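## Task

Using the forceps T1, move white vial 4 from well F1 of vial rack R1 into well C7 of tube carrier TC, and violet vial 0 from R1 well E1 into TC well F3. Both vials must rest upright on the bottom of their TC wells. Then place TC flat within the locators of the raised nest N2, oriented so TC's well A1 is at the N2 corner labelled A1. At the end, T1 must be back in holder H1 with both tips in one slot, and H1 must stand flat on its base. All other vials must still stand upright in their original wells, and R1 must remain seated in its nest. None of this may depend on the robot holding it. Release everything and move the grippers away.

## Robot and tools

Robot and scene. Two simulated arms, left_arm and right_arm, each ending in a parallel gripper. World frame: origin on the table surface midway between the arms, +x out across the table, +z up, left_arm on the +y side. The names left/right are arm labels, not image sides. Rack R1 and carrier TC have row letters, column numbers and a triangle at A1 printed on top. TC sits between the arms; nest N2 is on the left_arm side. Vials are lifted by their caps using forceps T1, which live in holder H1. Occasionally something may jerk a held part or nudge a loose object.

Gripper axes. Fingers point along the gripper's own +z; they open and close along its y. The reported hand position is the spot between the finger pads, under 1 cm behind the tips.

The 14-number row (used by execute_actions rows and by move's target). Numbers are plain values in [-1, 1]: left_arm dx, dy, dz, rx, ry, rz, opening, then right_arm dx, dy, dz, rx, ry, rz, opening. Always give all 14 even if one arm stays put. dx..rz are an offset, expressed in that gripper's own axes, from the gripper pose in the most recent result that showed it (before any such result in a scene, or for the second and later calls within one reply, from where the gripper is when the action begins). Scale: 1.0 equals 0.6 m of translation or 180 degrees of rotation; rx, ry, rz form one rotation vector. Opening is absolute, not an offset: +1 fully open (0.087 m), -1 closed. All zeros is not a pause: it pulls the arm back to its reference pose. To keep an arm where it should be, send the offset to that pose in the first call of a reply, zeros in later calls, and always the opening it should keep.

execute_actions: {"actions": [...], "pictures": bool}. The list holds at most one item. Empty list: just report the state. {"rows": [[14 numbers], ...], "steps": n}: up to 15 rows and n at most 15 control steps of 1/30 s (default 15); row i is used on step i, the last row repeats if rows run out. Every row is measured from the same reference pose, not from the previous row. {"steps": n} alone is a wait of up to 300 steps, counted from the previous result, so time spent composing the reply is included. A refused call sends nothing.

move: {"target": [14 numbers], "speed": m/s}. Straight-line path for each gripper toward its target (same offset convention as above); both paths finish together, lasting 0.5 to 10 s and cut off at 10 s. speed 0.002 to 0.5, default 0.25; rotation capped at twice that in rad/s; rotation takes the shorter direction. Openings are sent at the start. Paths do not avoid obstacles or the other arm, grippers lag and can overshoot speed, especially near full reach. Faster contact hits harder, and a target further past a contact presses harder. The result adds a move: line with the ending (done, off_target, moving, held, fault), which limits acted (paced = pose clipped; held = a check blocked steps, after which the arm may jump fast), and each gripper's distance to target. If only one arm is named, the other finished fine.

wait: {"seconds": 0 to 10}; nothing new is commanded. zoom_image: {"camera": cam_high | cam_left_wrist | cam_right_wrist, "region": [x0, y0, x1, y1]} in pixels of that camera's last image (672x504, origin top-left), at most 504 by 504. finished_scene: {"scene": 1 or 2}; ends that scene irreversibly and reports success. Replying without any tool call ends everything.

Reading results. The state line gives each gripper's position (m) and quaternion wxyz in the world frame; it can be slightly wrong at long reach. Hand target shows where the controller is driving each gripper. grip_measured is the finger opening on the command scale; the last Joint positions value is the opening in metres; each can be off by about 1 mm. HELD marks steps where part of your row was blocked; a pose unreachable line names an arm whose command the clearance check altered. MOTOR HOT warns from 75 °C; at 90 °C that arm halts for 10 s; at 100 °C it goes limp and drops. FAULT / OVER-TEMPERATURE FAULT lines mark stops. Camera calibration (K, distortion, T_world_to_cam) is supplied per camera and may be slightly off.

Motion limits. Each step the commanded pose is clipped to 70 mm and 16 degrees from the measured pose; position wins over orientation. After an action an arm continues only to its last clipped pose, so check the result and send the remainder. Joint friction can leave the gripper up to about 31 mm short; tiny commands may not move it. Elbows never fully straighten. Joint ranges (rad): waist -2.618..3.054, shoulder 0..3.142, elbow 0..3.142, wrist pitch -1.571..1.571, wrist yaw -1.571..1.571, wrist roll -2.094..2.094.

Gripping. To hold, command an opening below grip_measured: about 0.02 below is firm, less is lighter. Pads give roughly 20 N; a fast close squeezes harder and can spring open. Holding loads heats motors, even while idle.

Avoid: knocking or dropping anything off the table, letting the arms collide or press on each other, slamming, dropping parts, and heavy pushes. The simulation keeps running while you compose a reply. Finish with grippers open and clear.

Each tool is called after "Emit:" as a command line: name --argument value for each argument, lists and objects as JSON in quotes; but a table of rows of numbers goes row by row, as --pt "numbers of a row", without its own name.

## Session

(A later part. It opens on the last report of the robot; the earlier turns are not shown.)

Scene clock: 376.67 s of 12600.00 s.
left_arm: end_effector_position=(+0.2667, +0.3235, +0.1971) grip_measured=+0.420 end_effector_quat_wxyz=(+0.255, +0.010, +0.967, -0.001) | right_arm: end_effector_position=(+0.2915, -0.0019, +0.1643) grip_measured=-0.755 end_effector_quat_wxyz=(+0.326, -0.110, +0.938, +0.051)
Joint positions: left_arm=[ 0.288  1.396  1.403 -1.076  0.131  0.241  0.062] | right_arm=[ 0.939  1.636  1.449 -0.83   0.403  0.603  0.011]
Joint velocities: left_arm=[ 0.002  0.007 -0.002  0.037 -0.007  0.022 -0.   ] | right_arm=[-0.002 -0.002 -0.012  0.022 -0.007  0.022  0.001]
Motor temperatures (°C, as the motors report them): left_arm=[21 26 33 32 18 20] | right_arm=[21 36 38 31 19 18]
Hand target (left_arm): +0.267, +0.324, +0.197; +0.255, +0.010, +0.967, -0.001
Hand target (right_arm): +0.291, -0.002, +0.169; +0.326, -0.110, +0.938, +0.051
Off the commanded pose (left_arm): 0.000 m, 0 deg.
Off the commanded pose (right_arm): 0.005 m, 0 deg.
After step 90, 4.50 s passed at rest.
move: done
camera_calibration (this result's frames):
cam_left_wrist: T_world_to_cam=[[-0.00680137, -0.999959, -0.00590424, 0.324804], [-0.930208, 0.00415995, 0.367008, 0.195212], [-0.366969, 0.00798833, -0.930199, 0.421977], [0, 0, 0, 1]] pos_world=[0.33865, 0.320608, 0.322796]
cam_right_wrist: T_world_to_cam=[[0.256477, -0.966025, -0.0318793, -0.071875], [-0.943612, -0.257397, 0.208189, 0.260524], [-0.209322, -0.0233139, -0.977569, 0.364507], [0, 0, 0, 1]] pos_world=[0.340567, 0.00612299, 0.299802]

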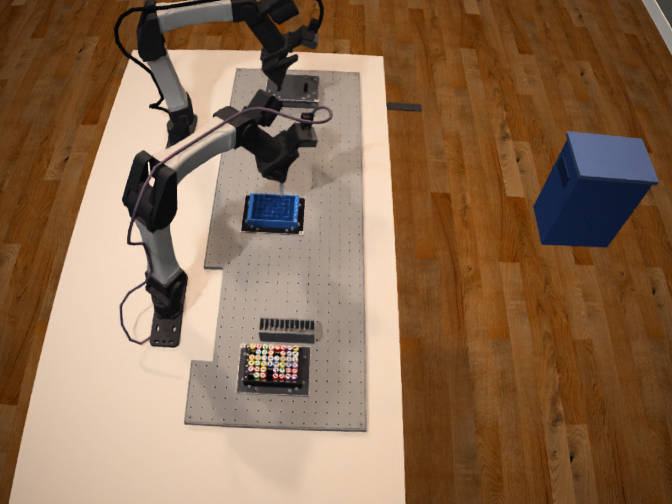

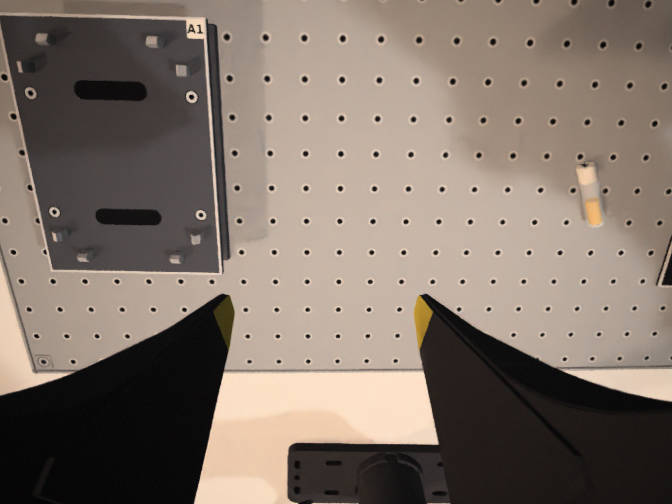

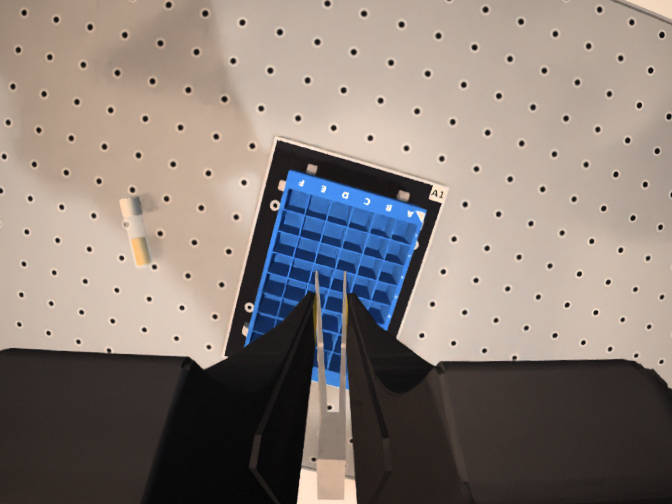

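Emit:
move --target '[0,0.25,-0.05,0,0,0,0.42,-0.035,0.252,0.028,-0.034,0,-0.043,-0.74]' --speed 0.12

Emit:
move --target '[0,0,0,0,0,0,0.42,0.065,0,0.08,0,0,0,-0.74]' --speed 0.06

Scene clock: 389.83 s of 12600.00 s.
left_arm: end_effector_position=(+0.2531, +0.4739, +0.2220) grip_measured=+0.420 end_effector_quat_wxyz=(+0.259, +0.011, +0.966, +0.006) | right_arm: end_effector_position=(+0.2821, +0.1502, +0.1665) grip_measured=-0.740 end_effector_quat_wxyz=(+0.322, -0.188, +0.924, +0.086)
Joint positions: left_arm=[ 0.775  1.675  1.786 -1.275  0.34   0.693  0.062] | right_arm=[ 1.127  2.128  2.106 -0.988  0.405  0.621  0.011]
Joint velocities: left_arm=[ 0.012 -0.002 -0.002 -0.007 -0.022 -0.007 -0.001] | right_arm=[-0.022 -0.012  0.012 -0.081  0.007 -0.051  0.   ]
Motor temperatures (°C, as the motors report them): left_arm=[21 26 33 31 18 20] | right_arm=[21 36 39 30 19 18]
Hand target (left_arm): +0.252, +0.475, +0.221; +0.255, +0.010, +0.967, -0.003
Hand target (right_arm): +0.280, +0.151, +0.165; +0.321, -0.190, +0.924, +0.079
Off the commanded pose (left_arm): 0.002 m, 1 deg.
Off the commanded pose (right_arm): 0.002 m, 1 deg.
After step 170, 5.70 s passed at rest.
move: done
camera_calibration (this result's frames):
cam_left_wrist: T_world_to_cam=[[-0.00486859, -0.9998, -0.0193937, 0.477621], [-0.932783, -0.00244925, 0.360431, 0.178019], [-0.360406, 0.0198449, -0.932584, 0.432181], [0, 0, 0, 1]] pos_world=[0.324139, 0.469385, 0.348145]
cam_right_wrist: T_world_to_cam=[[0.418173, -0.907214, -0.0457692, 0.0253853], [-0.885422, -0.418346, 0.202523, 0.29913], [-0.202879, -0.0441645, -0.978207, 0.369634], [0, 0, 0, 1]] pos_world=[0.329232, 0.164494, 0.30216]

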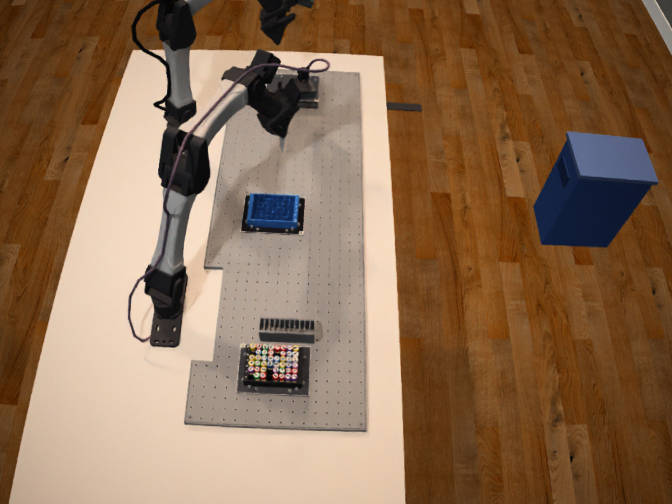

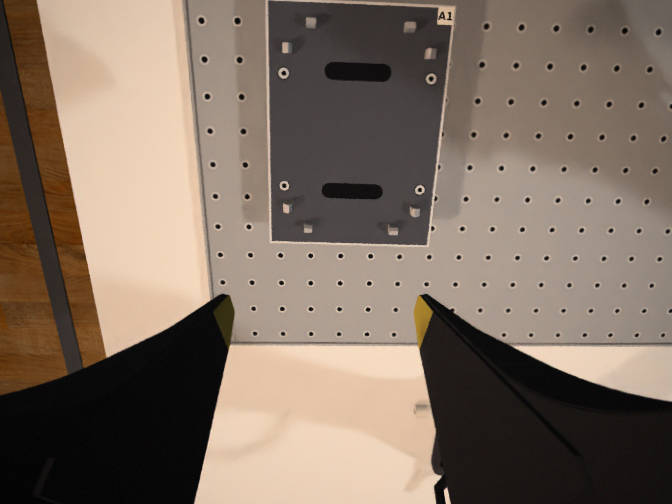

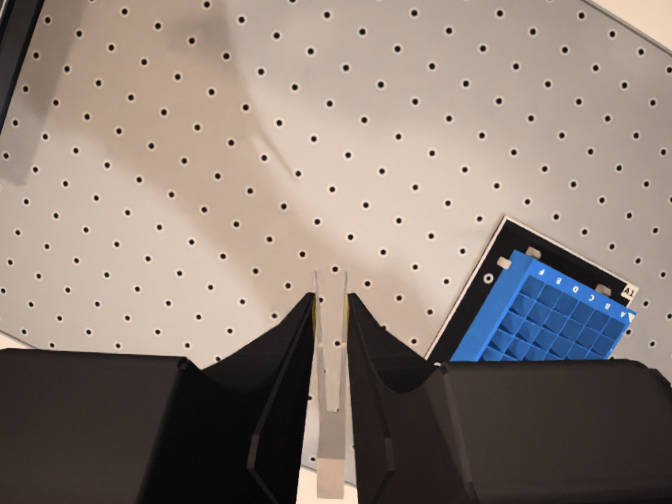

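Scene clock: 391.37 s of 12600.00 s.
left_arm: end_effector_position=(+0.2531, +0.4739, +0.2220) grip_measured=+0.420 end_effector_quat_wxyz=(+0.259, +0.011, +0.966, +0.006) | right_arm: end_effector_position=(+0.2829, +0.1517, +0.1057) grip_measured=-0.740 end_effector_quat_wxyz=(+0.320, -0.189, +0.925, +0.084)
Joint positions: left_arm=[ 0.775  1.675  1.786 -1.275  0.34   0.693  0.062] | right_arm=[ 1.127  2.115  1.844 -0.745  0.405  0.621  0.011]
Joint velocities: left_arm=[-0.022 -0.002 -0.017  0.007  0.081 -0.051 -0.001] | right_arm=[-0.002 -0.012 -0.002  0.066 -0.037 -0.007 -0.001]
Motor temperatures (°C, as the motors report them): left_arm=[21 26 33 31 18 20] | right_arm=[21 37 39 30 19 18]
Hand target (left_arm): +0.253, +0.474, +0.222; +0.259, +0.011, +0.966, +0.006
Hand target (right_arm): +0.281, +0.151, +0.104; +0.321, -0.188, +0.924, +0.085
Off the commanded pose (left_arm): 0.000 m, 0 deg.
Off the commanded pose (right_arm): 0.002 m, 0 deg.
move: done
camera_calibration (this result's frames):
cam_left_wrist: T_world_to_cam=[[-0.00486859, -0.9998, -0.0193937, 0.477621], [-0.932783, -0.00244925, 0.360431, 0.178019], [-0.360406, 0.0198449, -0.932584, 0.432181], [0, 0, 0, 1]] pos_world=[0.324139, 0.469385, 0.348145]
cam_right_wrist: T_world_to_cam=[[0.418082, -0.907413, -0.0425432, 0.0234203], [-0.884999, -0.417424, 0.206236, 0.312054], [-0.2049, -0.0485729, -0.977577, 0.311576], [0, 0, 0, 1]] pos_world=[0.330218, 0.166645, 0.241229]

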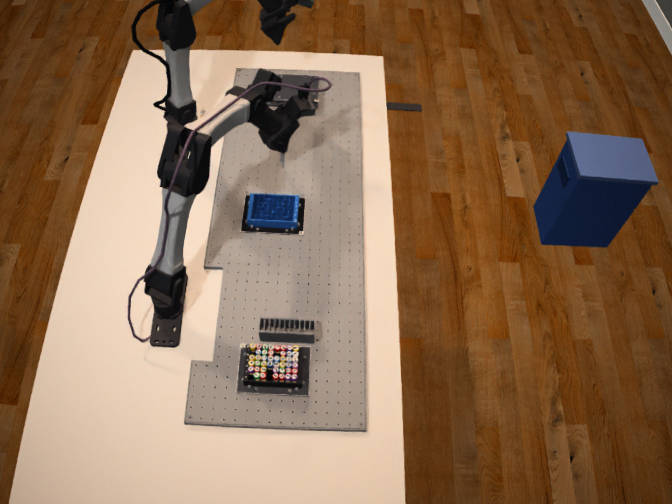

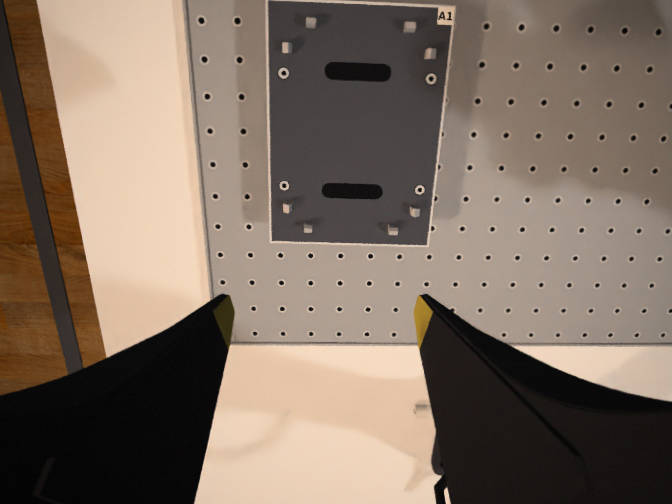

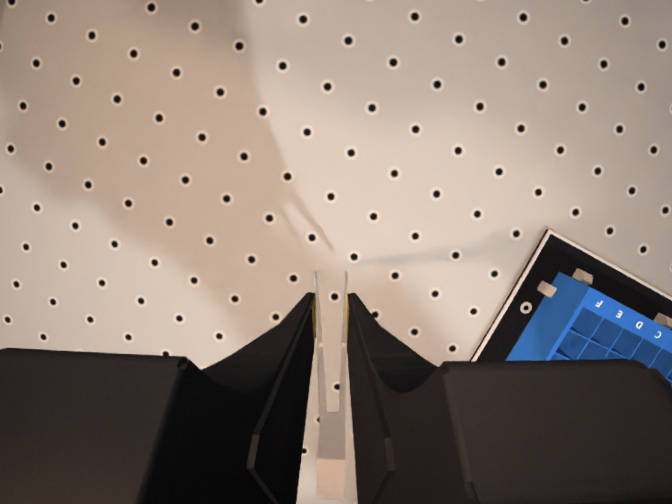

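Emit:
move --target '[0,0,0,0,0,0,1,0.1,-0.6,-0.3,0,0,0,-0.75]' --speed 0.15

Emit:
zoom_image --camera "cam_high" --region '[130,50,290,170]'

Scene clock: 401.13 s of 12600.00 s.
left_arm: end_effector_position=(+0.2531, +0.4739, +0.2220) grip_measured=+0.982 end_effector_quat_wxyz=(+0.259, +0.011, +0.966, +0.006) | right_arm: end_effector_position=(+0.2883, -0.2425, +0.1983) grip_measured=-0.750 end_effector_quat_wxyz=(+0.322, -0.190, +0.924, +0.075)
Joint positions: left_arm=[ 0.775  1.675  1.786 -1.275  0.34   0.693  0.087] | right_arm=[ 0.068  1.119  1.158 -0.967 -0.216 -0.251  0.011]
Joint velocities: left_arm=[-0.012  0.017  0.002 -0.022 -0.066 -0.051 -0.001] | right_arm=[-0.002  0.012  0.017 -0.007 -0.007 -0.081  0.   ]
Motor temperatures (°C, as the motors report them): left_arm=[21 27 33 31 18 20] | right_arm=[21 39 38 31 19 18]
Hand target (left_arm): +0.253, +0.474, +0.222; +0.259, +0.011, +0.966, +0.006
Hand target (right_arm): +0.287, -0.243, +0.205; +0.327, -0.191, +0.922, +0.078
Off the commanded pose (left_arm): 0.000 m, 0 deg.
Off the commanded pose (right_arm): 0.006 m, 1 deg.
After step 90, 3.40 s passed at rest.
move: done
camera_calibration (this result's frames):
cam_left_wrist: T_world_to_cam=[[-0.00486859, -0.9998, -0.0193937, 0.477621], [-0.932783, -0.00244925, 0.360431, 0.178019], [-0.360406, 0.0198449, -0.932584, 0.432181], [0, 0, 0, 1]] pos_world=[0.324139, 0.469385, 0.348145]
cam_right_wrist: T_world_to_cam=[[0.414992, -0.909467, -0.025538, -0.335582], [-0.887901, -0.410957, 0.20675, 0.135521], [-0.198527, -0.0631241, -0.978061, 0.378816], [0, 0, 0, 1]] pos_world=[0.334798, -0.225595, 0.333916]

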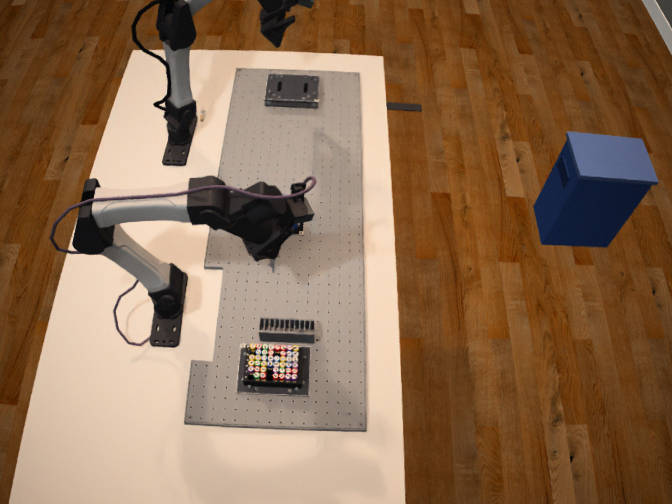

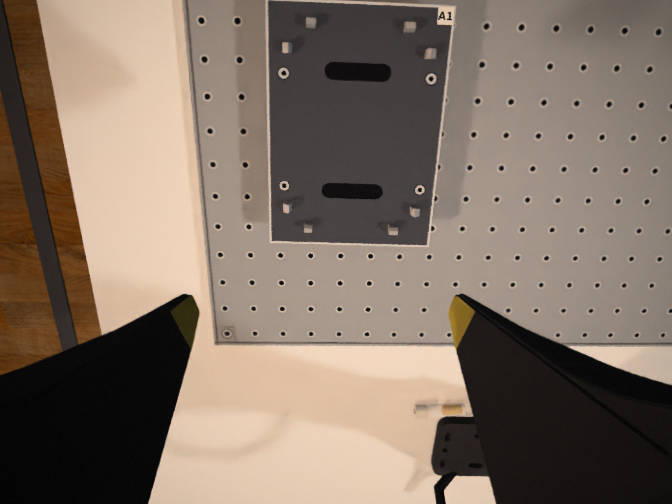

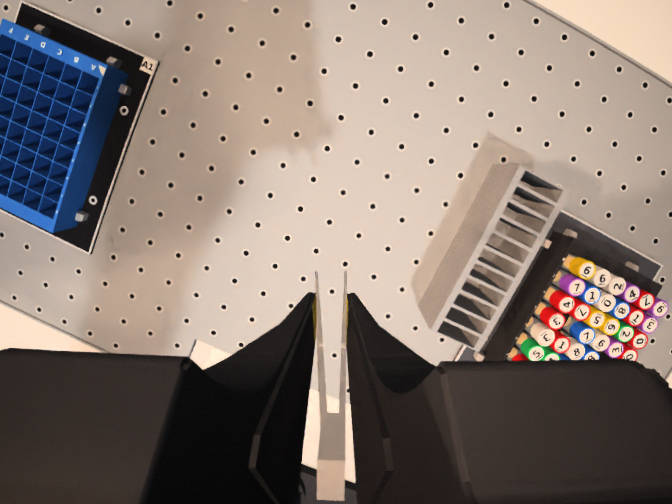

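Region (130, 50, 290, 170) of cam_high's 672x504 image, scaled by 3.150, with more detail than that image has; it fills the top 378 rows of this view, and the rest is white.

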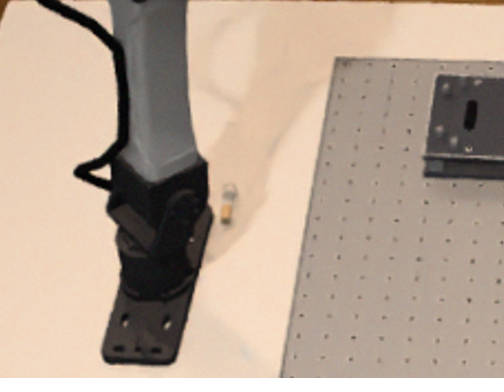

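Emit:
move --target '[0.4,-0.03,-0.058,-0.25,0,-0.433,-0.35,0,0,0,0,0,0,-0.75]' --speed 0.2

Emit:
move --target '[0.15,0,0.05,0,0.15,0,-0.35,0,0,0,0,0,0,-0.75]' --speed 0.1

Scene clock: 423.50 s of 12600.00 s.
left_arm: end_effector_position=(+0.0305, +0.4561, +0.1354) grip_measured=-0.350 end_effector_quat_wxyz=(-0.183, +0.669, -0.697, -0.179) | right_arm: end_effector_position=(+0.2880, -0.2423, +0.1982) grip_measured=-0.750 end_effector_quat_wxyz=(+0.322, -0.191, +0.924, +0.076)
Joint positions: left_arm=[ 1.218  0.981  0.904 -1.002 -0.174 -0.302  0.028] | right_arm=[ 0.068  1.119  1.158 -0.968 -0.218 -0.253  0.011]
Joint velocities: left_arm=[-0.007 -0.012  0.002  0.007 -0.022 -0.037 -0.   ] | right_arm=[ 0.012 -0.002 -0.007  0.022 -0.051 -0.007 -0.   ]
Motor temperatures (°C, as the motors report them): left_arm=[21 28 32 31 18 20] | right_arm=[21 34 39 31 19 18]
Hand target (left_arm): +0.026, +0.456, +0.131; -0.183, +0.676, -0.689, -0.185
Hand target (right_arm): +0.288, -0.242, +0.198; +0.322, -0.190, +0.924, +0.075
Off the commanded pose (left_arm): 0.007 m, 2 deg.
Off the commanded pose (right_arm): 0.000 m, 0 deg.
After step 90, 15.03 s passed at rest.
move: done
camera_calibration (this result's frames):
cam_left_wrist: T_world_to_cam=[[0.999613, -0.0268552, -0.0072402, -0.018932], [-0.0223503, -0.9305, 0.365609, 0.396435], [-0.0165555, -0.365306, -0.93074, 0.436477], [0, 0, 0, 1]] pos_world=[0.0350112, 0.527822, 0.261169]
cam_right_wrist: T_world_to_cam=[[0.41764, -0.908243, -0.025935, -0.335658], [-0.886555, -0.413586, 0.207285, 0.134256], [-0.198991, -0.0635776, -0.977937, 0.378684], [0, 0, 0, 1]] pos_world=[0.334564, -0.225257, 0.333795]

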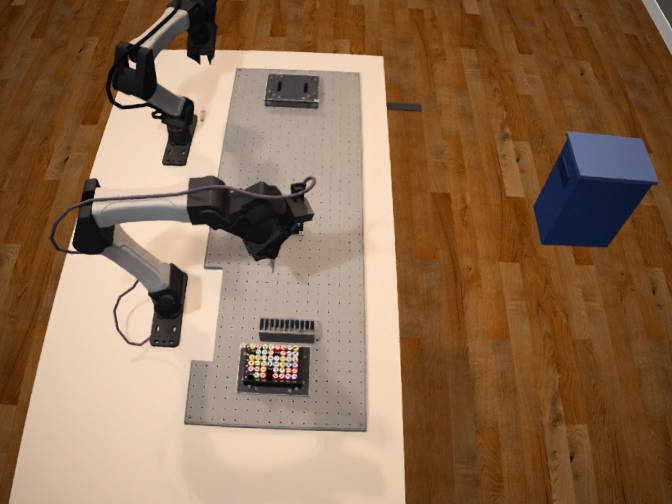

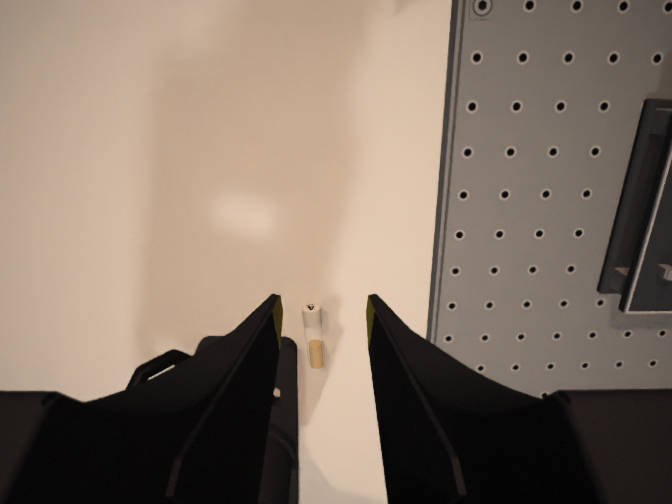

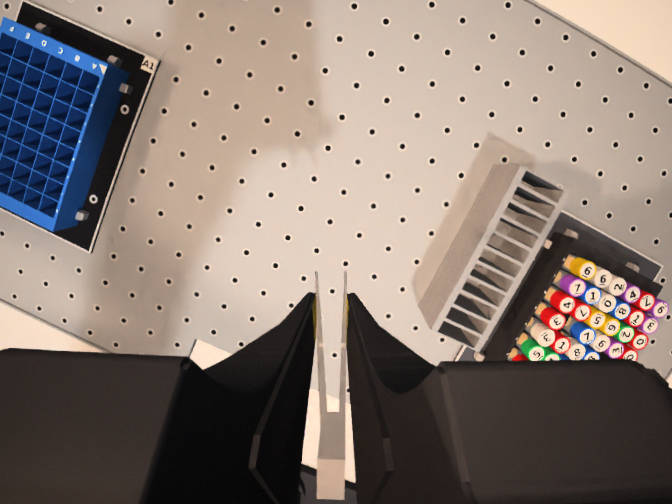

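Scene clock: 426.17 s of 12600.00 s.
left_arm: end_effector_position=(+0.0339, +0.4029, +0.0731) grip_measured=-0.350 end_effector_quat_wxyz=(-0.042, +0.687, -0.725, -0.032) | right_arm: end_effector_position=(+0.2880, -0.2423, +0.1982) grip_measured=-0.750 end_effector_quat_wxyz=(+0.322, -0.191, +0.924, +0.076)
Joint positions: left_arm=[ 1.242  1.181  0.813 -1.099 -0.021 -0.309  0.028] | right_arm=[ 0.068  1.119  1.158 -0.968 -0.218 -0.253  0.011]
Joint velocities: left_arm=[ 0.012  0.012  0.017  0.007  0.037 -0.022  0.   ] | right_arm=[ 0.007  0.002  0.002  0.007 -0.037 -0.051  0.   ]
Motor temperatures (°C, as the motors report them): left_arm=[21 27 32 31 18 20] | right_arm=[21 34 39 31 19 18]
Hand target (left_arm): +0.029, +0.391, +0.065; -0.018, +0.691, -0.723, -0.016
Hand target (right_arm): +0.288, -0.242, +0.198; +0.322, -0.191, +0.924, +0.076
Off the commanded pose (left_arm): 0.014 m, 4 deg.
Off the commanded pose (right_arm): 0.000 m, 0 deg.
move: off_target (left_arm)
camera_calibration (this result's frames):
cam_left_wrist: T_world_to_cam=[[0.999077, -0.0427139, 0.00455606, -0.0186642], [-0.0333828, -0.705288, 0.708134, 0.254387], [-0.0270339, -0.707633, -0.706063, 0.480953], [0, 0, 0, 1]] pos_world=[0.0401411, 0.518957, 0.159528]
cam_right_wrist: T_world_to_cam=[[0.41764, -0.908243, -0.025935, -0.335658], [-0.886555, -0.413586, 0.207285, 0.134256], [-0.198991, -0.0635776, -0.977937, 0.378684], [0, 0, 0, 1]] pos_world=[0.334564, -0.225257, 0.333795]

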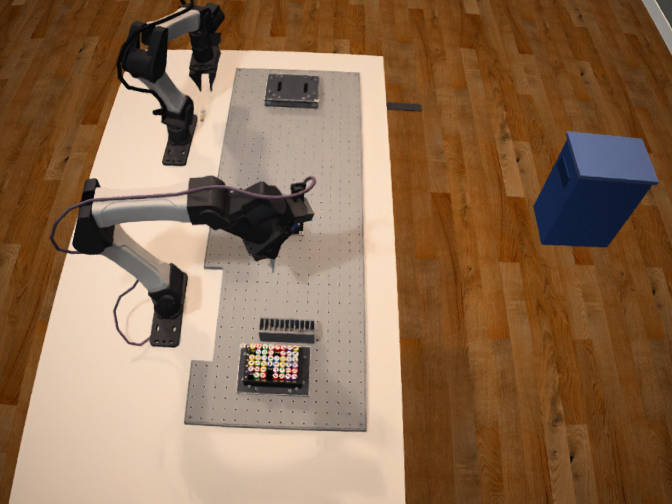

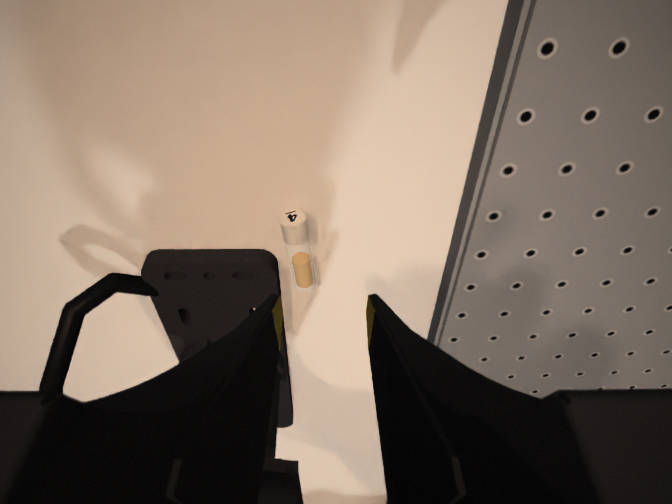

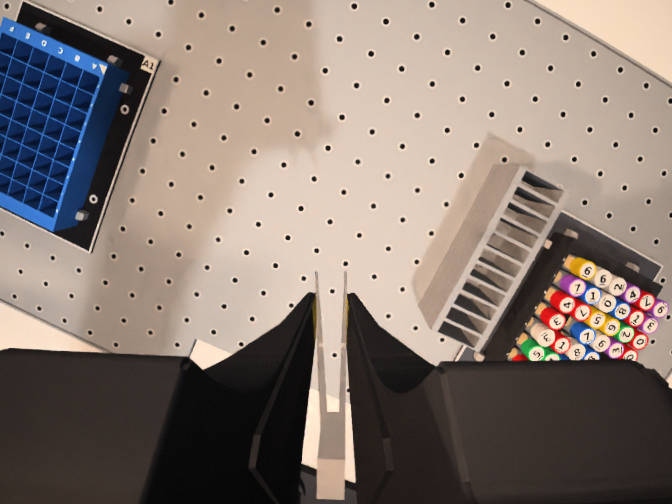

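Emit:
move --target '[0.05,0.027,0.065,0,0.14,-0.045,-0.35,0,0,0,0,0,0,-0.75]' --speed 0.08

Scene clock: 438.43 s of 12600.00 s.
left_arm: end_effector_position=(+0.0183, +0.3789, +0.0304) grip_measured=-0.350 end_effector_quat_wxyz=(+0.104, +0.724, -0.673, +0.113) | right_arm: end_effector_position=(+0.2880, -0.2423, +0.1982) grip_measured=-0.750 end_effector_quat_wxyz=(+0.322, -0.191, +0.924, +0.076)
Joint positions: left_arm=[ 1.412  1.556  0.813 -1.124  0.081 -0.253  0.028] | right_arm=[ 0.068  1.119  1.158 -0.968 -0.218 -0.253  0.011]
Joint velocities: left_arm=[ 0.007 -0.007  0.012 -0.051  0.022 -0.022 -0.001] | right_arm=[-0.002  0.002  0.022 -0.022 -0.022 -0.007 -0.   ]
Motor temperatures (°C, as the motors report them): left_arm=[21 26 32 30 18 20] | right_arm=[21 32 39 31 19 18]
Hand target (left_arm): +0.018, +0.376, +0.031; +0.113, +0.725, -0.668, +0.125
Hand target (right_arm): +0.288, -0.242, +0.198; +0.322, -0.191, +0.924, +0.076
Off the commanded pose (left_arm): 0.002 m, 2 deg.
Off the commanded pose (right_arm): 0.000 m, 0 deg.
After step 90, 6.13 s passed at rest.
move: done
camera_calibration (this result's frames):
cam_left_wrist: T_world_to_cam=[[0.996739, 0.0801798, -0.00904605, -0.0500894], [0.0374782, -0.360764, 0.931904, 0.128477], [0.0714563, -0.929204, -0.362592, 0.505154], [0, 0, 0, 1]] pos_world=[0.0090145, 0.519757, 0.0629832]
cam_right_wrist: T_world_to_cam=[[0.41764, -0.908243, -0.025935, -0.335658], [-0.886555, -0.413586, 0.207285, 0.134256], [-0.198991, -0.0635776, -0.977937, 0.378684], [0, 0, 0, 1]] pos_world=[0.334564, -0.225257, 0.333795]

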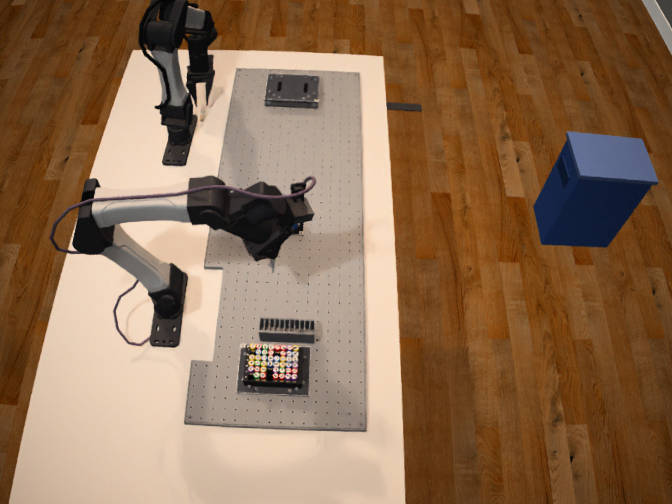

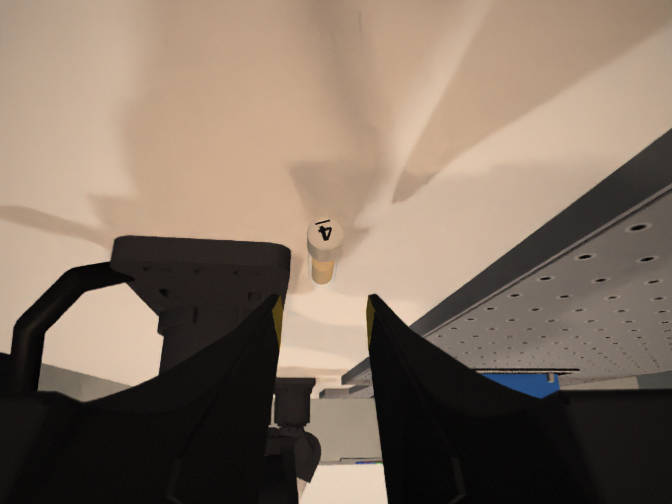

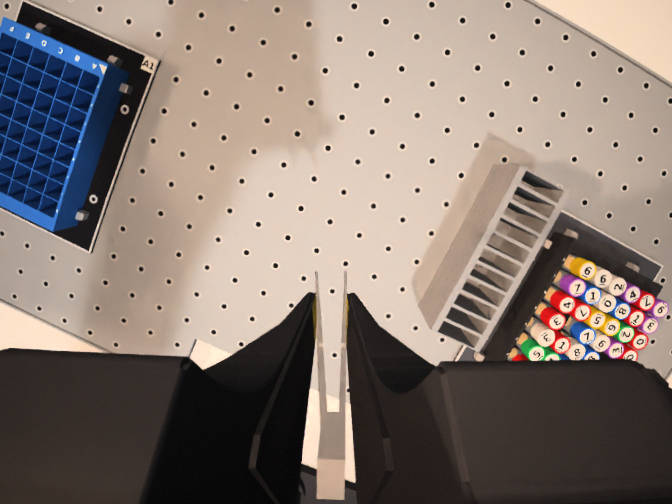

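Emit:
move --target '[-0.028,0,0.027,0,0,0,-0.5,0,0,0,0,0,0,-0.75]' --speed 0.03

Emit:
zoom_image --camera "cam_high" --region '[160,70,240,130]'

Scene clock: 446.77 s of 12600.00 s.
left_arm: end_effector_position=(+0.0199, +0.3879, +0.0157) grip_measured=-0.500 end_effector_quat_wxyz=(+0.102, +0.721, -0.676, +0.113) | right_arm: end_effector_position=(+0.2880, -0.2423, +0.1982) grip_measured=-0.750 end_effector_quat_wxyz=(+0.322, -0.191, +0.924, +0.076)
Joint positions: left_arm=[ 1.412  1.622  0.813 -1.057  0.082 -0.246  0.022] | right_arm=[ 0.068  1.119  1.158 -0.968 -0.218 -0.253  0.011]
Joint velocities: left_arm=[-0.007 -0.012 -0.002  0.022 -0.037  0.066 -0.001] | right_arm=[ 0.012  0.007  0.007  0.051 -0.007 -0.037 -0.001]
Motor temperatures (°C, as the motors report them): left_arm=[21 25 31 29 18 20] | right_arm=[21 32 39 31 18 18]
Hand target (left_arm): +0.017, +0.389, +0.010; +0.104, +0.724, -0.673, +0.113
Hand target (right_arm): +0.288, -0.242, +0.198; +0.322, -0.191, +0.924, +0.076
Off the commanded pose (left_arm): 0.007 m, 0 deg.
Off the commanded pose (right_arm): 0.000 m, 0 deg.
After step 90, 4.20 s passed at rest.
move: done
camera_calibration (this result's frames):
cam_left_wrist: T_world_to_cam=[[0.997277, 0.0735235, -0.00574911, -0.0500127], [0.0320892, -0.362425, 0.93146, 0.146116], [0.0664006, -0.929108, -0.363797, 0.50816], [0, 0, 0, 1]] pos_world=[0.0114456, 0.528769, 0.0484786]
cam_right_wrist: T_world_to_cam=[[0.41764, -0.908243, -0.025935, -0.335658], [-0.886555, -0.413586, 0.207285, 0.134256], [-0.198991, -0.0635776, -0.977937, 0.378684], [0, 0, 0, 1]] pos_world=[0.334564, -0.225257, 0.333795]

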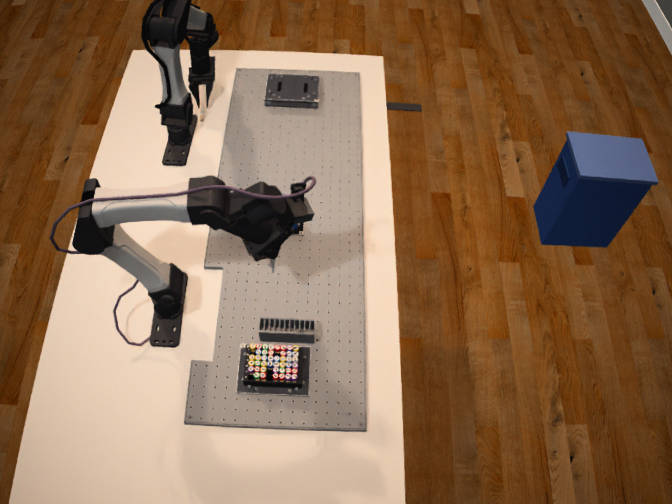

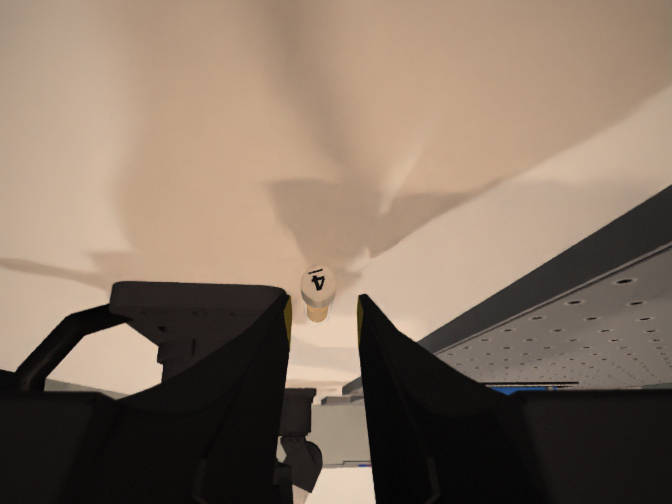

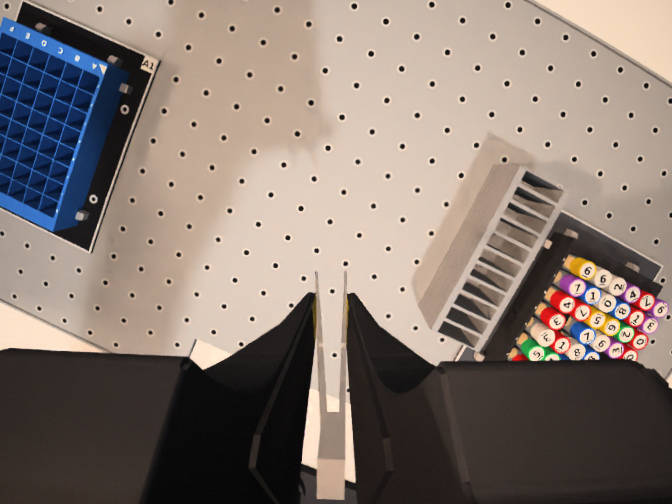

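Region (160, 70, 240, 130) of cam_high's 672x504 image, scaled by 6.300, with more detail than that image has; it fills the top 378 rows of this view, and the rest is white.

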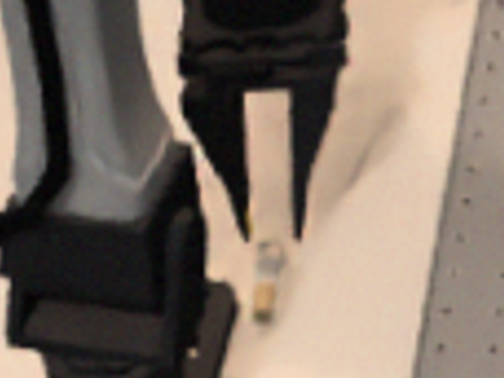

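Emit:
move --target '[0.008,0.003,0.024,0,0,0,-0.5,0,0,0,0,0,0,-0.75]' --speed 0.02

Emit:
zoom_image --camera "cam_high" --region '[160,70,240,130]'

Scene clock: 457.43 s of 12600.00 s.
left_arm: end_effector_position=(+0.0189, +0.3827, +0.0087) grip_measured=-0.500 end_effector_quat_wxyz=(+0.103, +0.721, -0.675, +0.113) | right_arm: end_effector_position=(+0.2880, -0.2423, +0.1982) grip_measured=-0.750 end_effector_quat_wxyz=(+0.322, -0.191, +0.924, +0.076)
Joint positions: left_arm=[ 1.412  1.622  0.778 -1.024  0.082 -0.246  0.022] | right_arm=[ 0.068  1.119  1.158 -0.968 -0.218 -0.253  0.011]
Joint velocities: left_arm=[ 0.002 -0.007 -0.002  0.051 -0.007  0.022 -0.002] | right_arm=[-0.002 -0.002 -0.007 -0.007  0.022 -0.007  0.   ]
Motor temperatures (°C, as the motors report them): left_arm=[21 25 31 28 18 20] | right_arm=[21 31 39 31 18 18]
Hand target (left_arm): +0.019, +0.379, +0.004; +0.102, +0.721, -0.675, +0.113
Hand target (right_arm): +0.288, -0.242, +0.198; +0.322, -0.191, +0.924, +0.076
Off the commanded pose (left_arm): 0.006 m, 0 deg.
Off the commanded pose (right_arm): 0.000 m, 0 deg.
After step 90, 6.67 s passed at rest.
move: done
camera_calibration (this result's frames):
cam_left_wrist: T_world_to_cam=[[0.997275, 0.0735122, -0.00625071, -0.0486584], [0.0324293, -0.360681, 0.932125, 0.150192], [0.0662681, -0.929788, -0.362082, 0.501091], [0, 0, 0, 1]] pos_world=[0.0104489, 0.523656, 0.0411341]
cam_right_wrist: T_world_to_cam=[[0.41764, -0.908243, -0.025935, -0.335658], [-0.886555, -0.413586, 0.207285, 0.134256], [-0.198991, -0.0635776, -0.977937, 0.378684], [0, 0, 0, 1]] pos_world=[0.334564, -0.225257, 0.333795]

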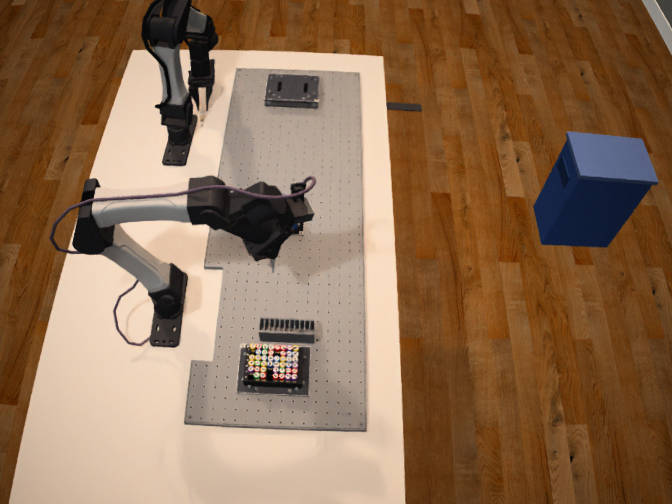

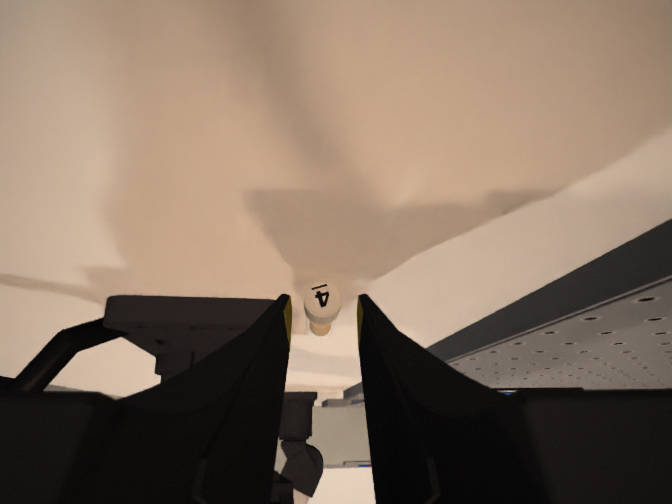

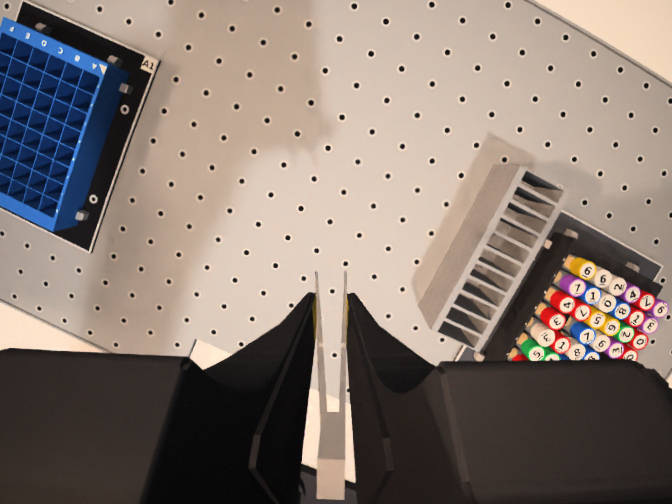

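Region (160, 70, 240, 130) of cam_high's 672x504 image, scaled by 6.300, with more detail than that image has; it fills the top 378 rows of this view, and the rest is white.

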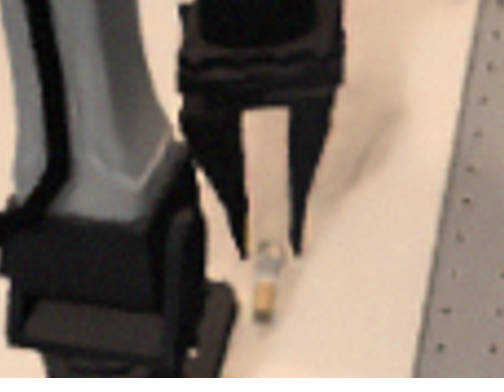

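Emit:
move --target '[0.003,0,0.016,0,0,0,-0.62,0,0,0,0,0,0,-0.75]' --speed 0.02

Emit:
move --target '[0,0,0,0,0,0,-0.77,0,0,0,0,0,0,-0.75]'

Scene clock: 466.90 s of 12600.00 s.
left_arm: end_effector_position=(+0.0197, +0.3864, +0.0069) grip_measured=-0.620 end_effector_quat_wxyz=(+0.096, +0.722, -0.676, +0.109) | right_arm: end_effector_position=(+0.2880, -0.2423, +0.1982) grip_measured=-0.750 end_effector_quat_wxyz=(+0.322, -0.191, +0.924, +0.076)
Joint positions: left_arm=[ 1.412  1.622  0.778 -1.008  0.082 -0.246  0.017] | right_arm=[ 0.068  1.119  1.158 -0.968 -0.218 -0.253  0.011]
Joint velocities: left_arm=[-0.012  0.022  0.002 -0.007  0.007  0.051 -0.001] | right_arm=[-0.012 -0.017 -0.002 -0.037  0.007  0.022 -0.001]
Motor temperatures (°C, as the motors report them): left_arm=[21 26 30 28 18 20] | right_arm=[21 31 39 32 18 18]
Hand target (left_arm): +0.019, +0.378, +0.001; +0.103, +0.721, -0.675, +0.113
Hand target (right_arm): +0.288, -0.242, +0.198; +0.322, -0.191, +0.924, +0.076
Off the commanded pose (left_arm): 0.011 m, 1 deg.
Off the commanded pose (right_arm): 0.000 m, 0 deg.
After step 90, 5.73 s passed at rest.
move: off_target (left_arm)
camera_calibration (this result's frames):
cam_left_wrist: T_world_to_cam=[[0.99726, 0.0739424, -0.00204622, -0.0498565], [0.0297512, -0.375621, 0.926296, 0.15902], [0.067724, -0.923819, -0.376792, 0.501548], [0, 0, 0, 1]] pos_world=[0.0110221, 0.526757, 0.0415772]
cam_right_wrist: T_world_to_cam=[[0.41764, -0.908243, -0.025935, -0.335658], [-0.886555, -0.413586, 0.207285, 0.134256], [-0.198991, -0.0635776, -0.977937, 0.378684], [0, 0, 0, 1]] pos_world=[0.334564, -0.225257, 0.333795]

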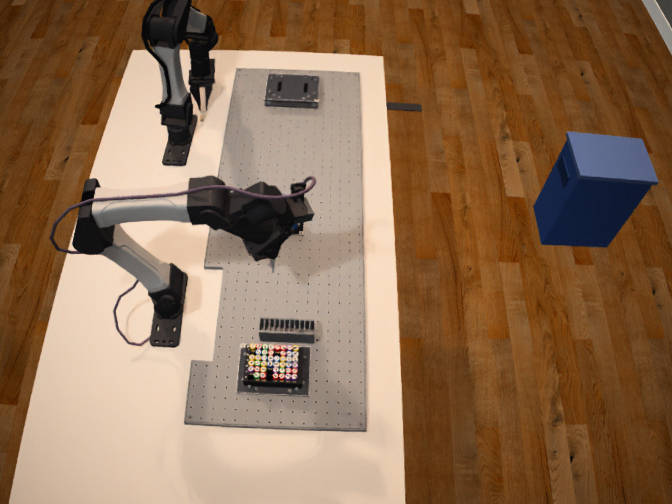

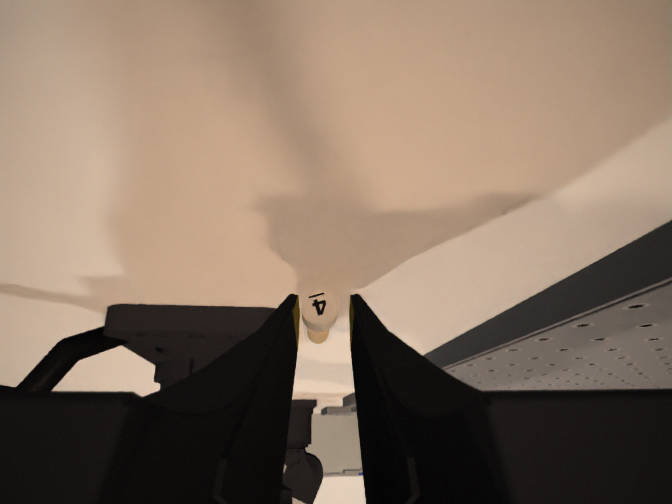

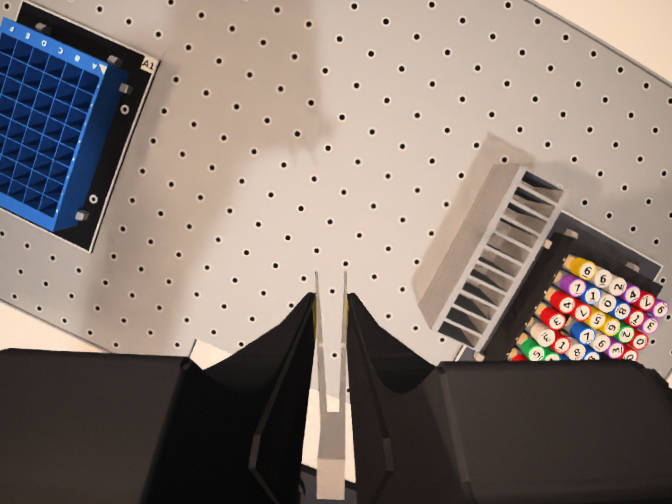

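Scene clock: 467.40 s of 12600.00 s.
left_arm: end_effector_position=(+0.0197, +0.3864, +0.0069) grip_measured=-0.766 end_effector_quat_wxyz=(+0.096, +0.722, -0.676, +0.109) | right_arm: end_effector_position=(+0.2880, -0.2423, +0.1982) grip_measured=-0.750 end_effector_quat_wxyz=(+0.322, -0.191, +0.924, +0.076)
Joint positions: left_arm=[ 1.412  1.622  0.778 -1.008  0.082 -0.246  0.01 ] | right_arm=[ 0.068  1.119  1.158 -0.968 -0.218 -0.253  0.011]
Joint velocities: left_arm=[-0.002  0.007 -0.007  0.066  0.022  0.007  0.   ] | right_arm=[-0.017 -0.012  0.012 -0.051 -0.022 -0.051  0.001]
Motor temperatures (°C, as the motors report them): left_arm=[21 26 30 28 18 20] | right_arm=[21 31 39 32 18 18]
Hand target (left_arm): +0.020, +0.386, +0.007; +0.096, +0.722, -0.676, +0.109
Hand target (right_arm): +0.288, -0.242, +0.198; +0.322, -0.191, +0.924, +0.076
Off the commanded pose (left_arm): 0.000 m, 0 deg.
Off the commanded pose (right_arm): 0.000 m, 0 deg.
move: done
camera_calibration (this result's frames):
cam_left_wrist: T_world_to_cam=[[0.99726, 0.0739424, -0.00204622, -0.0498565], [0.0297512, -0.375621, 0.926296, 0.15902], [0.067724, -0.923819, -0.376792, 0.501548], [0, 0, 0, 1]] pos_world=[0.0110221, 0.526757, 0.0415772]
cam_right_wrist: T_world_to_cam=[[0.41764, -0.908243, -0.025935, -0.335658], [-0.886555, -0.413586, 0.207285, 0.134256], [-0.198991, -0.0635776, -0.977937, 0.378684], [0, 0, 0, 1]] pos_world=[0.334564, -0.225257, 0.333795]

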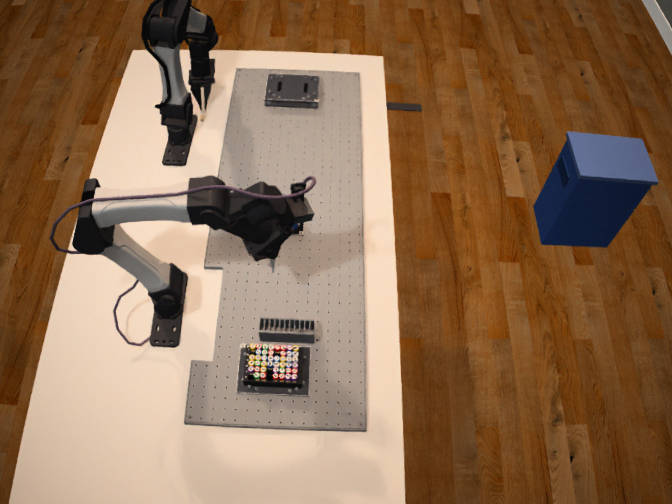

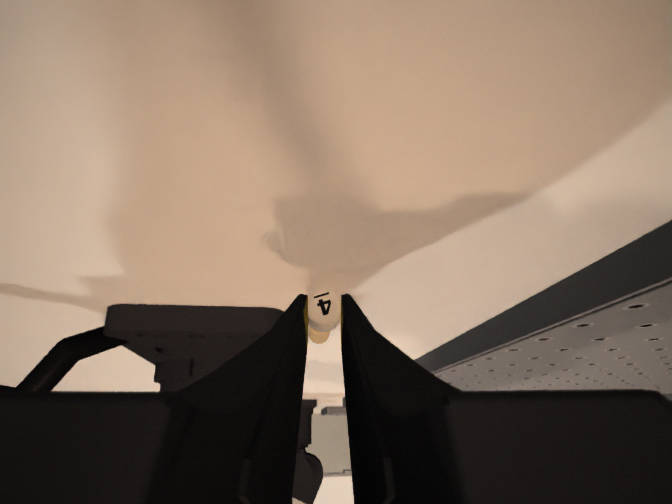

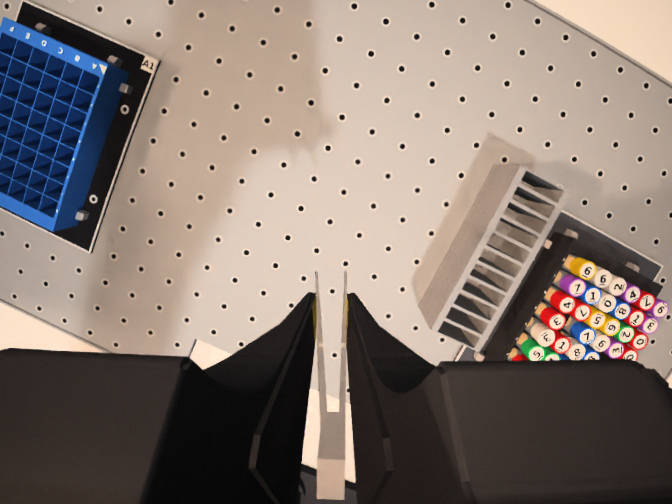

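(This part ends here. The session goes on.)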